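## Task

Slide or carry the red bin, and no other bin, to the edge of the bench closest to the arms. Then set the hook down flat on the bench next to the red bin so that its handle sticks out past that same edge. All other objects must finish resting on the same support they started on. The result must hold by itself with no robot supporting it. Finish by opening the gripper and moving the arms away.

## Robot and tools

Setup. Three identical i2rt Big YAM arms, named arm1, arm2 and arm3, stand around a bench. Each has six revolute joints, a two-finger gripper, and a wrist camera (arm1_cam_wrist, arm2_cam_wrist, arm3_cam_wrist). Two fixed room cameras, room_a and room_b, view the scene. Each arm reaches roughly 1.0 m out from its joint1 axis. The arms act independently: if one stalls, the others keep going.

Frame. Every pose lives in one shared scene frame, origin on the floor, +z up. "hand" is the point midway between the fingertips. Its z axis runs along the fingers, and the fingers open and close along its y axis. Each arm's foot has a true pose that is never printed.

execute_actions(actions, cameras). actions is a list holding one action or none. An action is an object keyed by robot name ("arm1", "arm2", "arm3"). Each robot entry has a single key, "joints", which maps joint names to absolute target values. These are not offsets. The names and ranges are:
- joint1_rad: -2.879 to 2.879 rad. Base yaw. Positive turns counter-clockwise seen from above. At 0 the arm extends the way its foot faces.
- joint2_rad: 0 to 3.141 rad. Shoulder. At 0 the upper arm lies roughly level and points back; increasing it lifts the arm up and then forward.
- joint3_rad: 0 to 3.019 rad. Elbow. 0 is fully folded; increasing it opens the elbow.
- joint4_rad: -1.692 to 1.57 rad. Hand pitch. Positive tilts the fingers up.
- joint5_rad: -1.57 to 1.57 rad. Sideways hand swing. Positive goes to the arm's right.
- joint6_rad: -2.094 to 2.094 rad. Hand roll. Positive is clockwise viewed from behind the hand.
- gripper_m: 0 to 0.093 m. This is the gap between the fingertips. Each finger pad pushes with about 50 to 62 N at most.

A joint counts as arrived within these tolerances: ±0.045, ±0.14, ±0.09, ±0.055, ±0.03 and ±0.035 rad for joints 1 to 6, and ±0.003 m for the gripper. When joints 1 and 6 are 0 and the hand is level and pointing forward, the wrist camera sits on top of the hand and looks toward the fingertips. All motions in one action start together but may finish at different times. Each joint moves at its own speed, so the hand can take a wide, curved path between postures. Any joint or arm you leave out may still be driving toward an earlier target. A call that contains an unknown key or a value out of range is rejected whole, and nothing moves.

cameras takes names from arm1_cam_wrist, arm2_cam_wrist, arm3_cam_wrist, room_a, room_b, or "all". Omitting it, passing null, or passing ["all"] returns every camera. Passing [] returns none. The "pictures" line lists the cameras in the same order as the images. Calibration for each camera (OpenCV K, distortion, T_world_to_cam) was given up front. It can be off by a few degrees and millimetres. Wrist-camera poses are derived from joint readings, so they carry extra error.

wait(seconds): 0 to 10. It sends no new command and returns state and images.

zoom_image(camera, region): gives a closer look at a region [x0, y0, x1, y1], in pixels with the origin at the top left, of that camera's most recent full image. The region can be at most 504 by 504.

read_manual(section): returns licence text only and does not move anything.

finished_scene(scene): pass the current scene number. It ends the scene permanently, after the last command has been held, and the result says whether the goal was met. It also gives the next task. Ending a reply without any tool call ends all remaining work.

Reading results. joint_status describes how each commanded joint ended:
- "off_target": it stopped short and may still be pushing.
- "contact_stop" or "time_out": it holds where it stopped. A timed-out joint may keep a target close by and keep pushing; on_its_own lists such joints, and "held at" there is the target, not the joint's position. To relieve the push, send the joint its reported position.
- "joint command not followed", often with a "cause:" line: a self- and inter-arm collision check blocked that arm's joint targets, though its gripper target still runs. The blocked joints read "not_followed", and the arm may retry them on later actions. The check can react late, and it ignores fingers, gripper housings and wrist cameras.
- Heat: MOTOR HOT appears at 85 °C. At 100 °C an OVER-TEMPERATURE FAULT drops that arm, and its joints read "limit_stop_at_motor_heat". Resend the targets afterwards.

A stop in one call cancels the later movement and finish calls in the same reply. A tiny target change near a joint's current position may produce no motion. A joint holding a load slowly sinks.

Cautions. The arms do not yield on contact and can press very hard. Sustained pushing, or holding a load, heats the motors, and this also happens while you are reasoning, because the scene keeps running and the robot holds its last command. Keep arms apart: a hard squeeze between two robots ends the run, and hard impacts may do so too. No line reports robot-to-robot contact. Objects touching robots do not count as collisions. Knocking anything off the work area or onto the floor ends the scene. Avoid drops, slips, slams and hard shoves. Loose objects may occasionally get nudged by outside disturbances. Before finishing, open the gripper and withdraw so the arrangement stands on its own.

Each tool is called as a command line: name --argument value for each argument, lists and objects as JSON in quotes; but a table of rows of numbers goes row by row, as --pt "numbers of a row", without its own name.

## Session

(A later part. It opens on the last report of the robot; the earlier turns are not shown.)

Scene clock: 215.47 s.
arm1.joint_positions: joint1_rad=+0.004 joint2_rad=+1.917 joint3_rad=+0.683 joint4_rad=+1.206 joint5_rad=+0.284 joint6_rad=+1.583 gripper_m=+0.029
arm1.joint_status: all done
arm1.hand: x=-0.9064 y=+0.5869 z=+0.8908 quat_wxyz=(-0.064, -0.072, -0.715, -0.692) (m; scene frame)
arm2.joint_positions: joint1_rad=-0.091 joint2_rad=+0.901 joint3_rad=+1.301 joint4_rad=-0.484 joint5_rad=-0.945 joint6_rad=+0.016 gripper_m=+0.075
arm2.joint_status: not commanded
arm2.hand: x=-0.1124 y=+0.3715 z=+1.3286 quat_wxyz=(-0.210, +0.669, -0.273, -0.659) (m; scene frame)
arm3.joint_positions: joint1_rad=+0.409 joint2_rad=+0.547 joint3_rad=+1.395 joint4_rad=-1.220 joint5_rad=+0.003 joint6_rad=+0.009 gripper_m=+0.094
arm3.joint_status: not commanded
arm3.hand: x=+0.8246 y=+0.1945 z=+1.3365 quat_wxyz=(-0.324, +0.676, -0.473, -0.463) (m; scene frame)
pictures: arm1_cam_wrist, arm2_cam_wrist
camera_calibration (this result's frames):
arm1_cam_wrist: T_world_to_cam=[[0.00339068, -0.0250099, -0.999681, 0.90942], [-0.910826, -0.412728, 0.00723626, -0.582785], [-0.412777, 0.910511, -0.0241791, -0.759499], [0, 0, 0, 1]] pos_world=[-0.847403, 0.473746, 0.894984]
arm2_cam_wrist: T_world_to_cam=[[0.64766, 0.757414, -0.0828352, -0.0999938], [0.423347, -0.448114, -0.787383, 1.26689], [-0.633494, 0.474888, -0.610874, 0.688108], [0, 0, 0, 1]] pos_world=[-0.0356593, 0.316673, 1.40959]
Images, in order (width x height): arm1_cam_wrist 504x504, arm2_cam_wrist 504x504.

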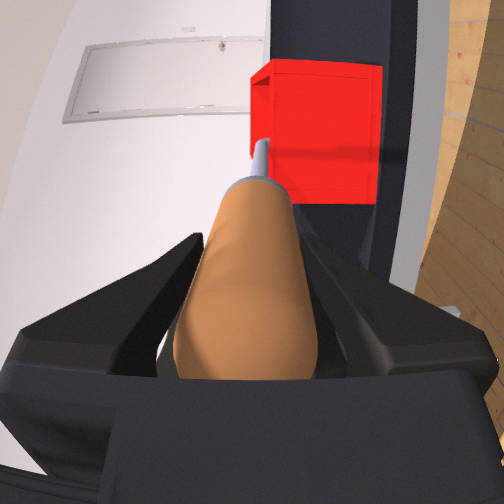

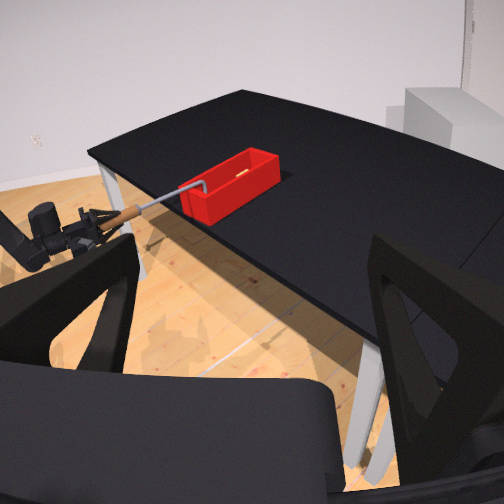

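execute_actions --actions '[{"arm1":{"joints":{"joint3_rad":1.1}}}]' --cameras '["arm1_cam_wrist","arm2_cam_wrist"]'

Scene clock: 219.13 s.
arm1.joint_positions: joint1_rad=+0.004 joint2_rad=+1.908 joint3_rad=+1.049 joint4_rad=+1.210 joint5_rad=+0.285 joint6_rad=+1.583 gripper_m=+0.029
arm1.joint_status: all done
arm1.hand: x=-0.9154 y=+0.6933 z=+1.0519 quat_wxyz=(-0.038, -0.095, -0.574, -0.813) (m; scene frame)
arm2.joint_positions: joint1_rad=-0.091 joint2_rad=+0.901 joint3_rad=+1.301 joint4_rad=-0.484 joint5_rad=-0.945 joint6_rad=+0.016 gripper_m=+0.075
arm2.joint_status: not commanded
arm2.hand: x=-0.1124 y=+0.3715 z=+1.3286 quat_wxyz=(-0.210, +0.669, -0.273, -0.659) (m; scene frame)
arm3.joint_positions: joint1_rad=+0.409 joint2_rad=+0.547 joint3_rad=+1.395 joint4_rad=-1.220 joint5_rad=+0.003 joint6_rad=+0.009 gripper_m=+0.094
arm3.joint_status: not commanded
arm3.hand: x=+0.8246 y=+0.1945 z=+1.3365 quat_wxyz=(-0.324, +0.676, -0.473, -0.463) (m; scene frame)
pictures: arm1_cam_wrist, arm2_cam_wrist
camera_calibration (this result's frames):
arm1_cam_wrist: T_world_to_cam=[[-0.0304299, 0.344559, -0.938271, 0.721374], [-0.913753, -0.390064, -0.113607, -0.439505], [-0.40513, 0.853891, 0.326711, -1.17907], [0, 0, 0, 1]] pos_world=[-0.857322, 0.586803, 1.01213]
arm2_cam_wrist: T_world_to_cam=[[0.64766, 0.757414, -0.0828352, -0.0999938], [0.423347, -0.448114, -0.787383, 1.26689], [-0.633494, 0.474888, -0.610874, 0.688108], [0, 0, 0, 1]] pos_world=[-0.0356593, 0.316673, 1.40959]
Images, in order (width x height): arm1_cam_wrist 504x504, arm2_cam_wrist 504x504.

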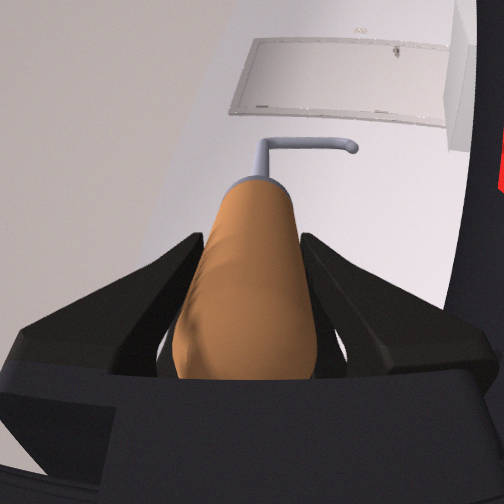

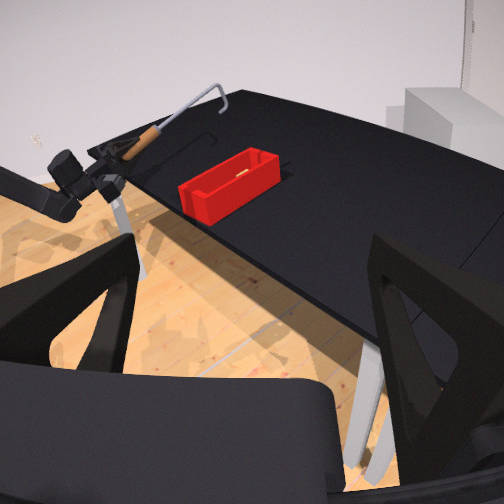

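execute_actions --actions '[{"arm1":{"joints":{"joint1_rad":-0.25,"joint5_rad":0.0,"joint3_rad":1.24,"joint4_rad":1.0}}}]' --cameras '[]'

execute_actions --actions '[{"arm1":{"joints":{"joint1_rad":-0.41,"joint5_rad":-0.316,"joint2_rad":1.98}}}]' --cameras '["arm1_cam_wrist","arm2_cam_wrist"]'

Scene clock: 230.87 s.
arm1.joint_positions: joint1_rad=-0.244 joint2_rad=+1.908 joint3_rad=+1.177 joint4_rad=+0.977 joint5_rad=-0.002 joint6_rad=+1.583 gripper_m=+0.029
arm1.joint_status: all done
arm1.hand: x=-0.7868 y=+0.7318 z=+1.0633 quat_wxyz=(-0.055, -0.052, -0.615, -0.785) (m; scene frame)
arm2.joint_positions: joint1_rad=-0.091 joint2_rad=+0.901 joint3_rad=+1.301 joint4_rad=-0.484 joint5_rad=-0.945 joint6_rad=+0.016 gripper_m=+0.075
arm2.joint_status: not commanded
arm2.hand: x=-0.1124 y=+0.3715 z=+1.3286 quat_wxyz=(-0.210, +0.669, -0.273, -0.659) (m; scene frame)
arm3.joint_positions: joint1_rad=+0.409 joint2_rad=+0.547 joint3_rad=+1.395 joint4_rad=-1.220 joint5_rad=+0.003 joint6_rad=+0.009 gripper_m=+0.094
arm3.joint_status: not commanded
arm3.hand: x=+0.8246 y=+0.1945 z=+1.3365 quat_wxyz=(-0.324, +0.676, -0.473, -0.463) (m; scene frame)
pictures: none
No camera images: the call's "cameras" was empty. Leave "cameras" out to get every camera's image.

Scene clock: 232.13 s.
arm1.joint_positions: joint1_rad=-0.406 joint2_rad=+2.036 joint3_rad=+1.177 joint4_rad=+0.969 joint5_rad=-0.317 joint6_rad=+1.583 gripper_m=+0.029
arm1.joint_status: all done
arm1.hand: x=-0.7210 y=+0.7235 z=+0.9684 quat_wxyz=(-0.007, +0.006, -0.671, -0.741) (m; scene frame)
arm2.joint_positions: joint1_rad=-0.091 joint2_rad=+0.901 joint3_rad=+1.301 joint4_rad=-0.484 joint5_rad=-0.945 joint6_rad=+0.016 gripper_m=+0.075
arm2.joint_status: not commanded
arm2.hand: x=-0.1124 y=+0.3715 z=+1.3286 quat_wxyz=(-0.210, +0.669, -0.273, -0.659) (m; scene frame)
arm3.joint_positions: joint1_rad=+0.409 joint2_rad=+0.547 joint3_rad=+1.395 joint4_rad=-1.220 joint5_rad=+0.003 joint6_rad=+0.009 gripper_m=+0.094
arm3.joint_status: not commanded
arm3.hand: x=+0.8246 y=+0.1945 z=+1.3365 quat_wxyz=(-0.324, +0.676, -0.473, -0.463) (m; scene frame)
pictures: arm1_cam_wrist, arm2_cam_wrist
camera_calibration (this result's frames):
arm1_cam_wrist: T_world_to_cam=[[0.0334514, 0.108211, -0.993565, 0.909164], [-0.814409, -0.573292, -0.0898579, -0.0783812], [-0.579327, 0.812174, 0.0689505, -0.944596], [0, 0, 0, 1]] pos_world=[-0.641477, 0.623859, 0.961401]
arm2_cam_wrist: T_world_to_cam=[[0.64766, 0.757414, -0.0828352, -0.0999938], [0.423347, -0.448114, -0.787383, 1.26689], [-0.633494, 0.474888, -0.610874, 0.688108], [0, 0, 0, 1]] pos_world=[-0.0356593, 0.316673, 1.40959]
Images, in order (width x height): arm1_cam_wrist 504x504, arm2_cam_wrist 504x504.

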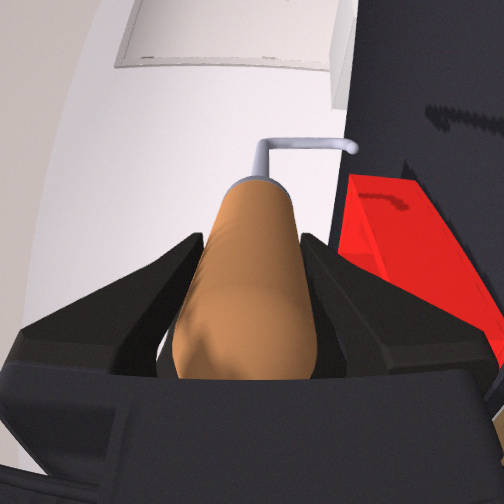

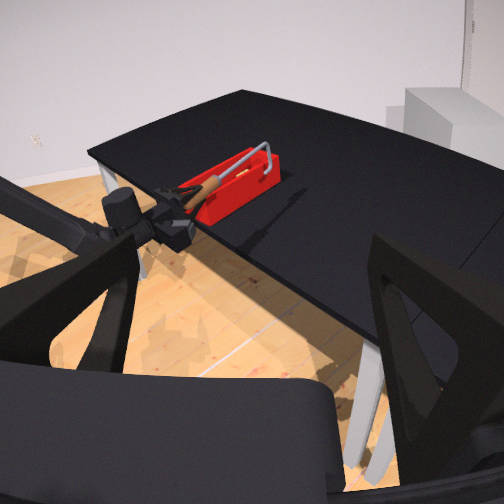

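execute_actions --actions '[{"arm1":{"joints":{"joint6_rad":0.8,"joint2_rad":2.05}}}]' --cameras '["arm1_cam_wrist","arm2_cam_wrist"]'

Scene clock: 235.83 s.
arm1.joint_positions: joint1_rad=-0.406 joint2_rad=+2.084 joint3_rad=+1.177 joint4_rad=+0.969 joint5_rad=-0.317 joint6_rad=+0.803 gripper_m=+0.029
arm1.joint_status: all done
arm1.hand: x=-0.7204 y=+0.7245 z=+0.9339 quat_wxyz=(-0.278, +0.262, -0.636, -0.671) (m; scene frame)
arm2.joint_positions: joint1_rad=-0.091 joint2_rad=+0.901 joint3_rad=+1.301 joint4_rad=-0.484 joint5_rad=-0.945 joint6_rad=+0.016 gripper_m=+0.075
arm2.joint_status: not commanded
arm2.hand: x=-0.1124 y=+0.3715 z=+1.3286 quat_wxyz=(-0.210, +0.669, -0.273, -0.659) (m; scene frame)
arm3.joint_positions: joint1_rad=+0.409 joint2_rad=+0.547 joint3_rad=+1.395 joint4_rad=-1.220 joint5_rad=+0.003 joint6_rad=+0.009 gripper_m=+0.094
arm3.joint_status: not commanded
arm3.hand: x=+0.8246 y=+0.1945 z=+1.3365 quat_wxyz=(-0.324, +0.676, -0.473, -0.463) (m; scene frame)
pictures: arm1_cam_wrist, arm2_cam_wrist
camera_calibration (this result's frames):
arm1_cam_wrist: T_world_to_cam=[[0.716364, 0.0456663, -0.696231, 1.13441], [-0.565661, -0.546167, -0.617842, 0.572207], [-0.408473, 0.83643, -0.365423, -0.431509], [0, 0, 0, 1]] pos_world=[-0.665233, 0.621644, 0.98566]
arm2_cam_wrist: T_world_to_cam=[[0.64766, 0.757414, -0.0828352, -0.0999938], [0.423347, -0.448114, -0.787383, 1.26689], [-0.633494, 0.474888, -0.610874, 0.688108], [0, 0, 0, 1]] pos_world=[-0.0356593, 0.316673, 1.40959]
Images, in order (width x height): arm1_cam_wrist 504x504, arm2_cam_wrist 504x504.

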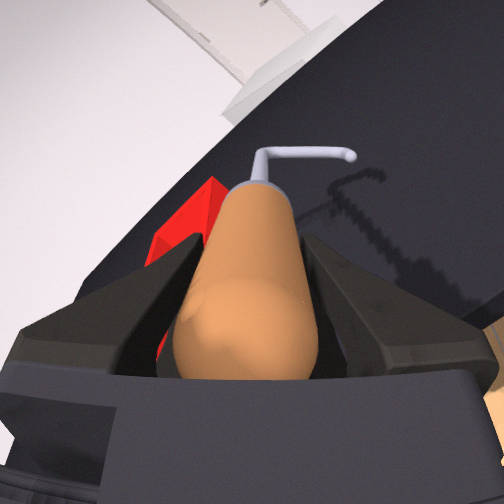

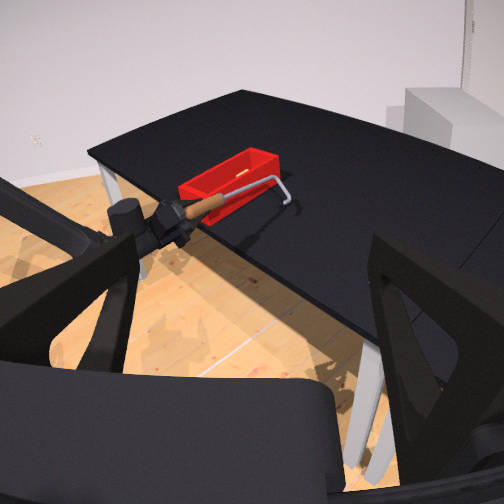

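Roll to flat while lowering to z≈0.88.

execute_actions --actions '[{"arm1":{"joints":{"joint6_rad":0.0,"joint2_rad":2.14}}}]' --cameras '["arm1_cam_wrist","arm2_cam_wrist"]'

Scene clock: 238.73 s.
arm1.joint_positions: joint1_rad=-0.404 joint2_rad=+2.161 joint3_rad=+1.189 joint4_rad=+0.978 joint5_rad=-0.318 joint6_rad=+0.013 gripper_m=+0.029
arm1.joint_status: all done
arm1.hand: x=-0.7214 y=+0.7268 z=+0.8859 quat_wxyz=(-0.496, +0.497, -0.503, -0.504) (m; scene frame)
arm2.joint_positions: joint1_rad=-0.091 joint2_rad=+0.901 joint3_rad=+1.301 joint4_rad=-0.484 joint5_rad=-0.945 joint6_rad=+0.016 gripper_m=+0.075
arm2.joint_status: not commanded
arm2.hand: x=-0.1124 y=+0.3715 z=+1.3286 quat_wxyz=(-0.210, +0.669, -0.273, -0.659) (m; scene frame)
arm3.joint_positions: joint1_rad=+0.409 joint2_rad=+0.547 joint3_rad=+1.395 joint4_rad=-1.220 joint5_rad=+0.003 joint6_rad=+0.009 gripper_m=+0.094
arm3.joint_status: not commanded
arm3.hand: x=+0.8246 y=+0.1945 z=+1.3365 quat_wxyz=(-0.324, +0.676, -0.473, -0.463) (m; scene frame)
pictures: arm1_cam_wrist, arm2_cam_wrist
camera_calibration (this result's frames):
arm1_cam_wrist: T_world_to_cam=[[0.999948, 0.0102031, 0.000798204, 0.714389], [0.00656359, -0.579506, -0.814942, 1.15487], [-0.00785236, 0.814904, -0.579542, 0.0429821], [0, 0, 0, 1]] pos_world=[-0.721594, 0.626938, 0.96549]
arm2_cam_wrist: T_world_to_cam=[[0.64766, 0.757414, -0.0828352, -0.0999938], [0.423347, -0.448114, -0.787383, 1.26689], [-0.633494, 0.474888, -0.610874, 0.688108], [0, 0, 0, 1]] pos_world=[-0.0356593, 0.316673, 1.40959]
Images, in order (width x height): arm1_cam_wrist 504x504, arm2_cam_wrist 504x504.

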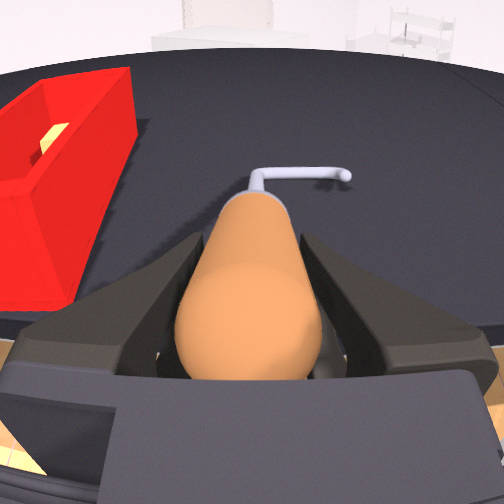

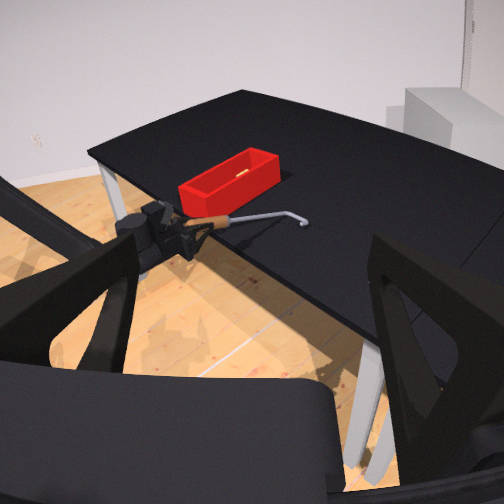

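execute_actions --actions '[{"arm1":{"joints":{"joint2_rad":2.26,"joint3_rad":1.27,"joint4_rad":1.10}}}]' --cameras '["arm1_cam_wrist"]'

Scene clock: 243.23 s.
arm1.joint_positions: joint1_rad=-0.405 joint2_rad=+2.272 joint3_rad=+1.223 joint4_rad=+1.079 joint5_rad=-0.317 joint6_rad=+0.008 gripper_m=+0.029
arm1.joint_status: all done
arm1.hand: x=-0.7195 y=+0.7305 z=+0.8454 quat_wxyz=(-0.505, +0.493, -0.495, -0.506) (m; scene frame)
arm2.joint_positions: joint1_rad=-0.091 joint2_rad=+0.901 joint3_rad=+1.301 joint4_rad=-0.484 joint5_rad=-0.945 joint6_rad=+0.016 gripper_m=+0.075
arm2.joint_status: not commanded
arm2.hand: x=-0.1124 y=+0.3715 z=+1.3286 quat_wxyz=(-0.210, +0.669, -0.273, -0.659) (m; scene frame)
arm3.joint_positions: joint1_rad=+0.409 joint2_rad=+0.547 joint3_rad=+1.395 joint4_rad=-1.220 joint5_rad=+0.003 joint6_rad=+0.009 gripper_m=+0.094
arm3.joint_status: not commanded
arm3.hand: x=+0.8246 y=+0.1945 z=+1.3365 quat_wxyz=(-0.324, +0.676, -0.473, -0.463) (m; scene frame)
pictures: arm1_cam_wrist
camera_calibration (this result's frames):
arm1_cam_wrist: T_world_to_cam=[[0.999879, 0.00842449, 0.0130607, 0.703384], [0.0155384, -0.559865, -0.828438, 1.12755], [0.000333065, 0.828541, -0.559929, -0.00414207], [0, 0, 0, 1]] pos_world=[-0.720818, 0.628781, 0.922597]
Images, in order (width x height): arm1_cam_wrist 504x504.

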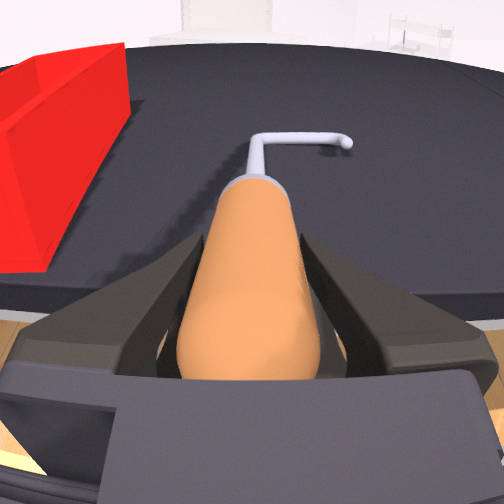

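execute_actions --actions '[{"arm1":{"joints":{"joint2_rad":2.36,"joint4_rad":1.175}}}]' --cameras '["arm1_cam_wrist","arm2_cam_wrist"]'

Scene clock: 247.40 s.
arm1.joint_positions: joint1_rad=-0.406 joint2_rad=+2.370 joint3_rad=+1.232 joint4_rad=+1.155 joint5_rad=-0.313 joint6_rad=+0.007 gripper_m=+0.029
arm1.joint_status: all done
arm1.hand: x=-0.7209 y=+0.7229 z=+0.7966 quat_wxyz=(-0.503, +0.495, -0.500, -0.503) (m; scene frame)
arm2.joint_positions: joint1_rad=-0.091 joint2_rad=+0.901 joint3_rad=+1.301 joint4_rad=-0.484 joint5_rad=-0.945 joint6_rad=+0.016 gripper_m=+0.075
arm2.joint_status: not commanded
arm2.hand: x=-0.1124 y=+0.3715 z=+1.3286 quat_wxyz=(-0.210, +0.669, -0.273, -0.659) (m; scene frame)
arm3.joint_positions: joint1_rad=+0.409 joint2_rad=+0.547 joint3_rad=+1.395 joint4_rad=-1.220 joint5_rad=+0.003 joint6_rad=+0.009 gripper_m=+0.094
arm3.joint_status: not commanded
arm3.hand: x=+0.8246 y=+0.1945 z=+1.3365 quat_wxyz=(-0.324, +0.676, -0.473, -0.463) (m; scene frame)
pictures: arm1_cam_wrist, arm2_cam_wrist
camera_calibration (this result's frames):
arm1_cam_wrist: T_world_to_cam=[[0.999939, 0.00436679, 0.010139, 0.71078], [0.0108202, -0.56978, -0.821726, 1.08132], [0.00218867, 0.821786, -0.569793, -0.0110796], [0, 0, 0, 1]] pos_world=[-0.722413, 0.622115, 0.875028]
arm2_cam_wrist: T_world_to_cam=[[0.64766, 0.757414, -0.0828352, -0.0999938], [0.423347, -0.448114, -0.787383, 1.26689], [-0.633494, 0.474888, -0.610874, 0.688108], [0, 0, 0, 1]] pos_world=[-0.0356593, 0.316673, 1.40959]
Images, in order (width x height): arm1_cam_wrist 504x504, arm2_cam_wrist 504x504.

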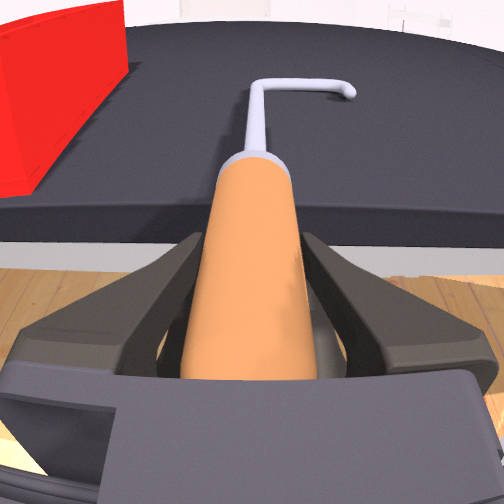

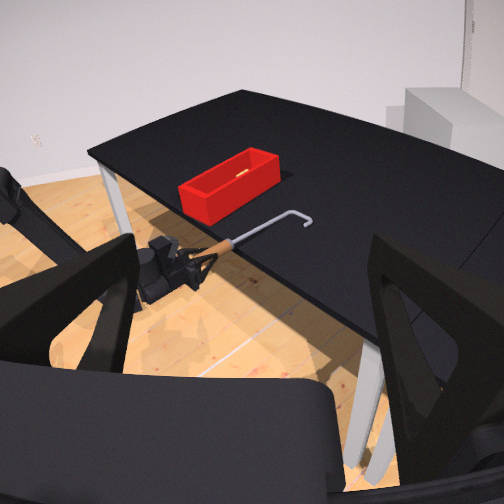

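execute_actions --actions '[{"arm1":{"joints":{"joint2_rad":2.395}}}]' --cameras '["arm1_cam_wrist","arm2_cam_wrist"]'

zoom_image --camera "arm2_cam_wrist" --region '[170, 180, 330, 290]'

Scene clock: 249.90 s.
arm1.joint_positions: joint1_rad=-0.406 joint2_rad=+2.385 joint3_rad=+1.237 joint4_rad=+1.158 joint5_rad=-0.313 joint6_rad=+0.007 gripper_m=+0.029
arm1.joint_status: all done
arm1.hand: x=-0.7210 y=+0.7224 z=+0.7881 quat_wxyz=(-0.500, +0.496, -0.502, -0.502) (m; scene frame)
arm2.joint_positions: joint1_rad=-0.091 joint2_rad=+0.901 joint3_rad=+1.301 joint4_rad=-0.484 joint5_rad=-0.945 joint6_rad=+0.016 gripper_m=+0.075
arm2.joint_status: not commanded
arm2.hand: x=-0.1124 y=+0.3715 z=+1.3286 quat_wxyz=(-0.210, +0.669, -0.273, -0.659) (m; scene frame)
arm3.joint_positions: joint1_rad=+0.409 joint2_rad=+0.547 joint3_rad=+1.395 joint4_rad=-1.220 joint5_rad=+0.003 joint6_rad=+0.009 gripper_m=+0.094
arm3.joint_status: not commanded
arm3.hand: x=+0.8246 y=+0.1945 z=+1.3365 quat_wxyz=(-0.324, +0.676, -0.473, -0.463) (m; scene frame)
pictures: arm1_cam_wrist, arm2_cam_wrist
camera_calibration (this result's frames):
arm1_cam_wrist: T_world_to_cam=[[0.999962, 0.00444975, 0.00747856, 0.713088], [0.00867613, -0.576312, -0.817184, 1.07361], [0.000673719, 0.817218, -0.576329, -0.00822669], [0, 0, 0, 1]] pos_world=[-0.72237, 0.622283, 0.86726]
arm2_cam_wrist: T_world_to_cam=[[0.64766, 0.757414, -0.0828352, -0.0999938], [0.423347, -0.448114, -0.787383, 1.26689], [-0.633494, 0.474888, -0.610874, 0.688108], [0, 0, 0, 1]] pos_world=[-0.0356593, 0.316673, 1.40959]
Images, in order (width x height): arm1_cam_wrist 504x504, arm2_cam_wrist 504x504.

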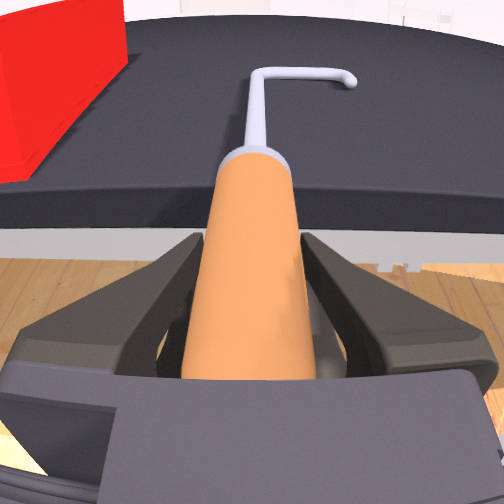

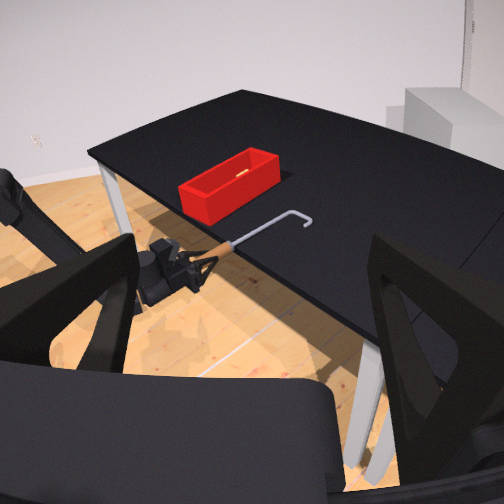

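Region (170, 180, 330, 290) of arm2_cam_wrist's 504x504 image, scaled by 3.150, with more detail than that image has; it fills the top 346 rows of this view, and the rest is white.

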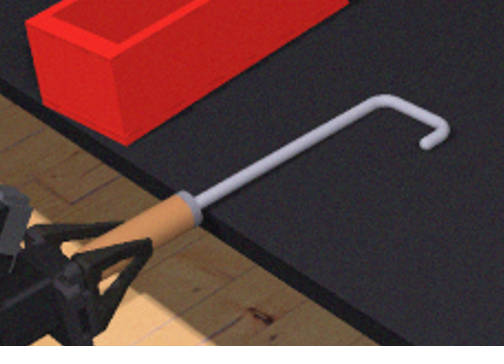

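Matches the pickup configuration (collar at the edge). Release.

execute_actions --actions '[{"arm1":{"joints":{"gripper_m":0.075}}}]' --cameras '["arm1_cam_wrist","arm2_cam_wrist"]'

Scene clock: 251.93 s.
arm1.joint_positions: joint1_rad=-0.406 joint2_rad=+2.385 joint3_rad=+1.237 joint4_rad=+1.158 joint5_rad=-0.314 joint6_rad=+0.007 gripper_m=+0.075
arm1.joint_status: all done
arm1.hand: x=-0.7211 y=+0.7224 z=+0.7881 quat_wxyz=(-0.500, +0.496, -0.502, -0.502) (m; scene frame)
arm2.joint_positions: joint1_rad=-0.091 joint2_rad=+0.901 joint3_rad=+1.301 joint4_rad=-0.484 joint5_rad=-0.945 joint6_rad=+0.016 gripper_m=+0.075
arm2.joint_status: not commanded
arm2.hand: x=-0.1124 y=+0.3715 z=+1.3286 quat_wxyz=(-0.210, +0.669, -0.273, -0.659) (m; scene frame)
arm3.joint_positions: joint1_rad=+0.409 joint2_rad=+0.547 joint3_rad=+1.395 joint4_rad=-1.220 joint5_rad=+0.003 joint6_rad=+0.009 gripper_m=+0.094
arm3.joint_status: not commanded
arm3.hand: x=+0.8246 y=+0.1945 z=+1.3365 quat_wxyz=(-0.324, +0.676, -0.473, -0.463) (m; scene frame)
pictures: arm1_cam_wrist, arm2_cam_wrist
camera_calibration (this result's frames):
arm1_cam_wrist: T_world_to_cam=[[0.99996, 0.00483121, 0.00747994, 0.712875], [0.0088971, -0.576309, -0.817184, 1.07377], [0.000362767, 0.817218, -0.576329, -0.00845141], [0, 0, 0, 1]] pos_world=[-0.722397, 0.622283, 0.86726]
arm2_cam_wrist: T_world_to_cam=[[0.64766, 0.757414, -0.0828352, -0.0999938], [0.423347, -0.448114, -0.787383, 1.26689], [-0.633494, 0.474888, -0.610874, 0.688108], [0, 0, 0, 1]] pos_world=[-0.0356593, 0.316673, 1.40959]
Images, in order (width x height): arm1_cam_wrist 504x504, arm2_cam_wrist 504x504.

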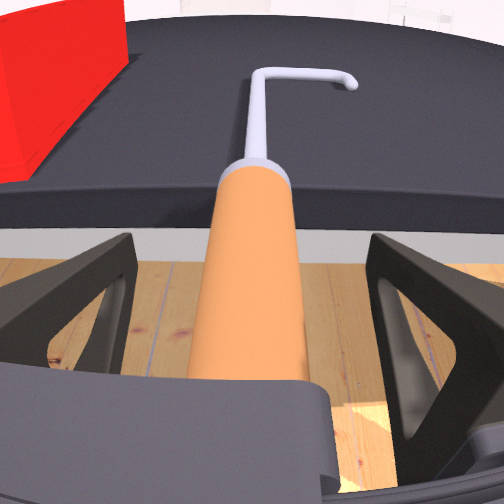

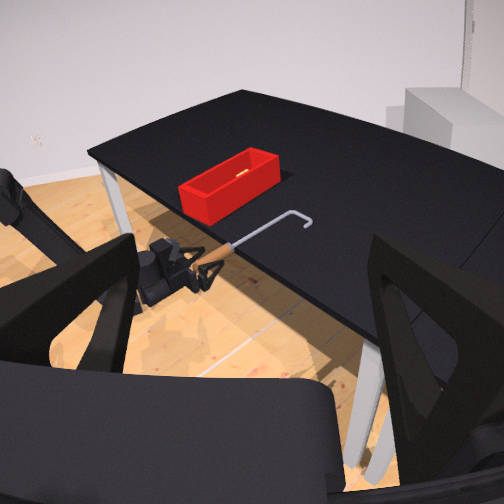

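execute_actions --actions '[{"arm1":{"joints":{"joint2_rad":1.7}}}]'

Scene clock: 255.90 s.
arm1.joint_positions: joint1_rad=-0.406 joint2_rad=+1.698 joint3_rad=+1.252 joint4_rad=+1.174 joint5_rad=-0.314 joint6_rad=+0.007 gripper_m=+0.075
arm1.joint_status: all done
arm1.hand: x=-0.7441 y=+0.6505 z=+1.2844 quat_wxyz=(-0.689, +0.352, -0.248, -0.583) (m; scene frame)
arm2.joint_positions: joint1_rad=-0.091 joint2_rad=+0.901 joint3_rad=+1.301 joint4_rad=-0.484 joint5_rad=-0.945 joint6_rad=+0.016 gripper_m=+0.075
arm2.joint_status: not commanded
arm2.hand: x=-0.1124 y=+0.3715 z=+1.3286 quat_wxyz=(-0.210, +0.669, -0.273, -0.659) (m; scene frame)
arm3.joint_positions: joint1_rad=+0.409 joint2_rad=+0.547 joint3_rad=+1.395 joint4_rad=-1.220 joint5_rad=+0.003 joint6_rad=+0.009 gripper_m=+0.094
arm3.joint_status: not commanded
arm3.hand: x=+0.8246 y=+0.1945 z=+1.3365 quat_wxyz=(-0.324, +0.676, -0.473, -0.463) (m; scene frame)
pictures: arm1_cam_wrist, arm2_cam_wrist, arm3_cam_wrist, room_a, room_b
camera_calibration (this result's frames):
arm1_cam_wrist: T_world_to_cam=[[0.973833, -0.0751151, 0.214492, 0.499149], [0.219278, 0.0625474, -0.973656, 1.38009], [0.0597203, 0.995211, 0.0773818, -0.574821], [0, 0, 0, 1]] pos_world=[-0.754383, 0.523241, 1.28115]
arm2_cam_wrist: T_world_to_cam=[[0.64766, 0.757414, -0.0828352, -0.0999938], [0.423347, -0.448114, -0.787383, 1.26689], [-0.633494, 0.474888, -0.610874, 0.688108], [0, 0, 0, 1]] pos_world=[-0.0356593, 0.316673, 1.40959]
arm3_cam_wrist: T_world_to_cam=[[0.935356, 0.353652, -0.00635495, -0.832504], [0.295725, -0.791753, -0.534485, 0.628675], [-0.194053, 0.498054, -0.845154, 1.31621], [0, 0, 0, 1]] pos_world=[0.848187, 0.136628, 1.44313]
Images, in order (width x height): arm1_cam_wrist 504x504, arm2_cam_wrist 504x504, arm3_cam_wrist 504x504, room_a 504x504, room_b 504x504.

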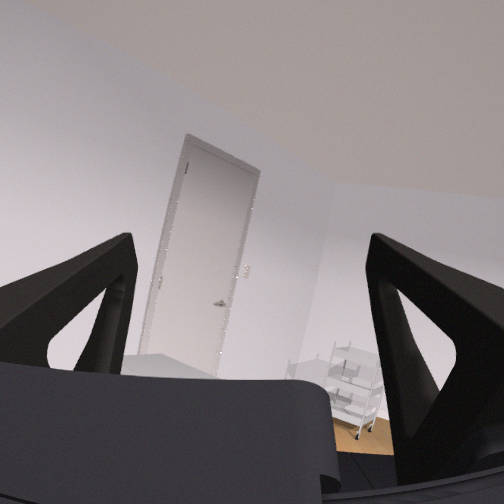

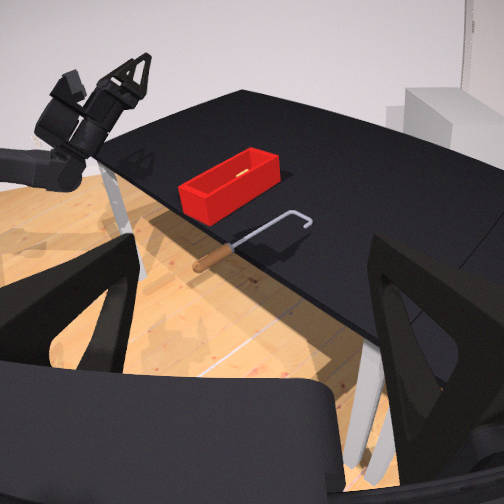

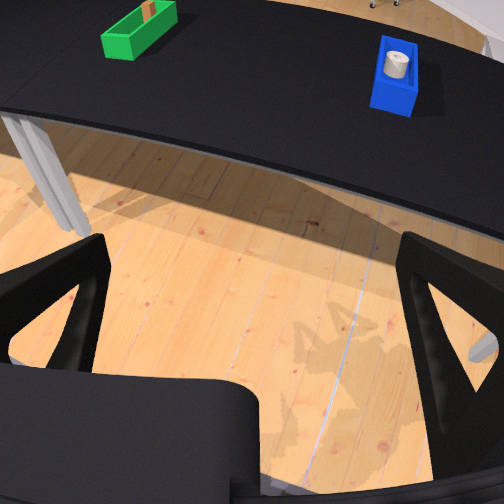

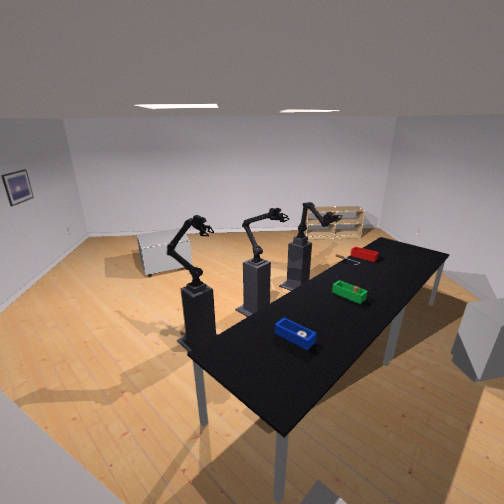

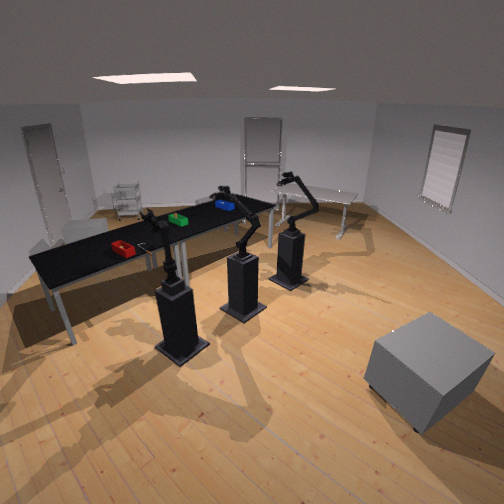

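finished_scene --scene 2

The scene is finished: the task was done.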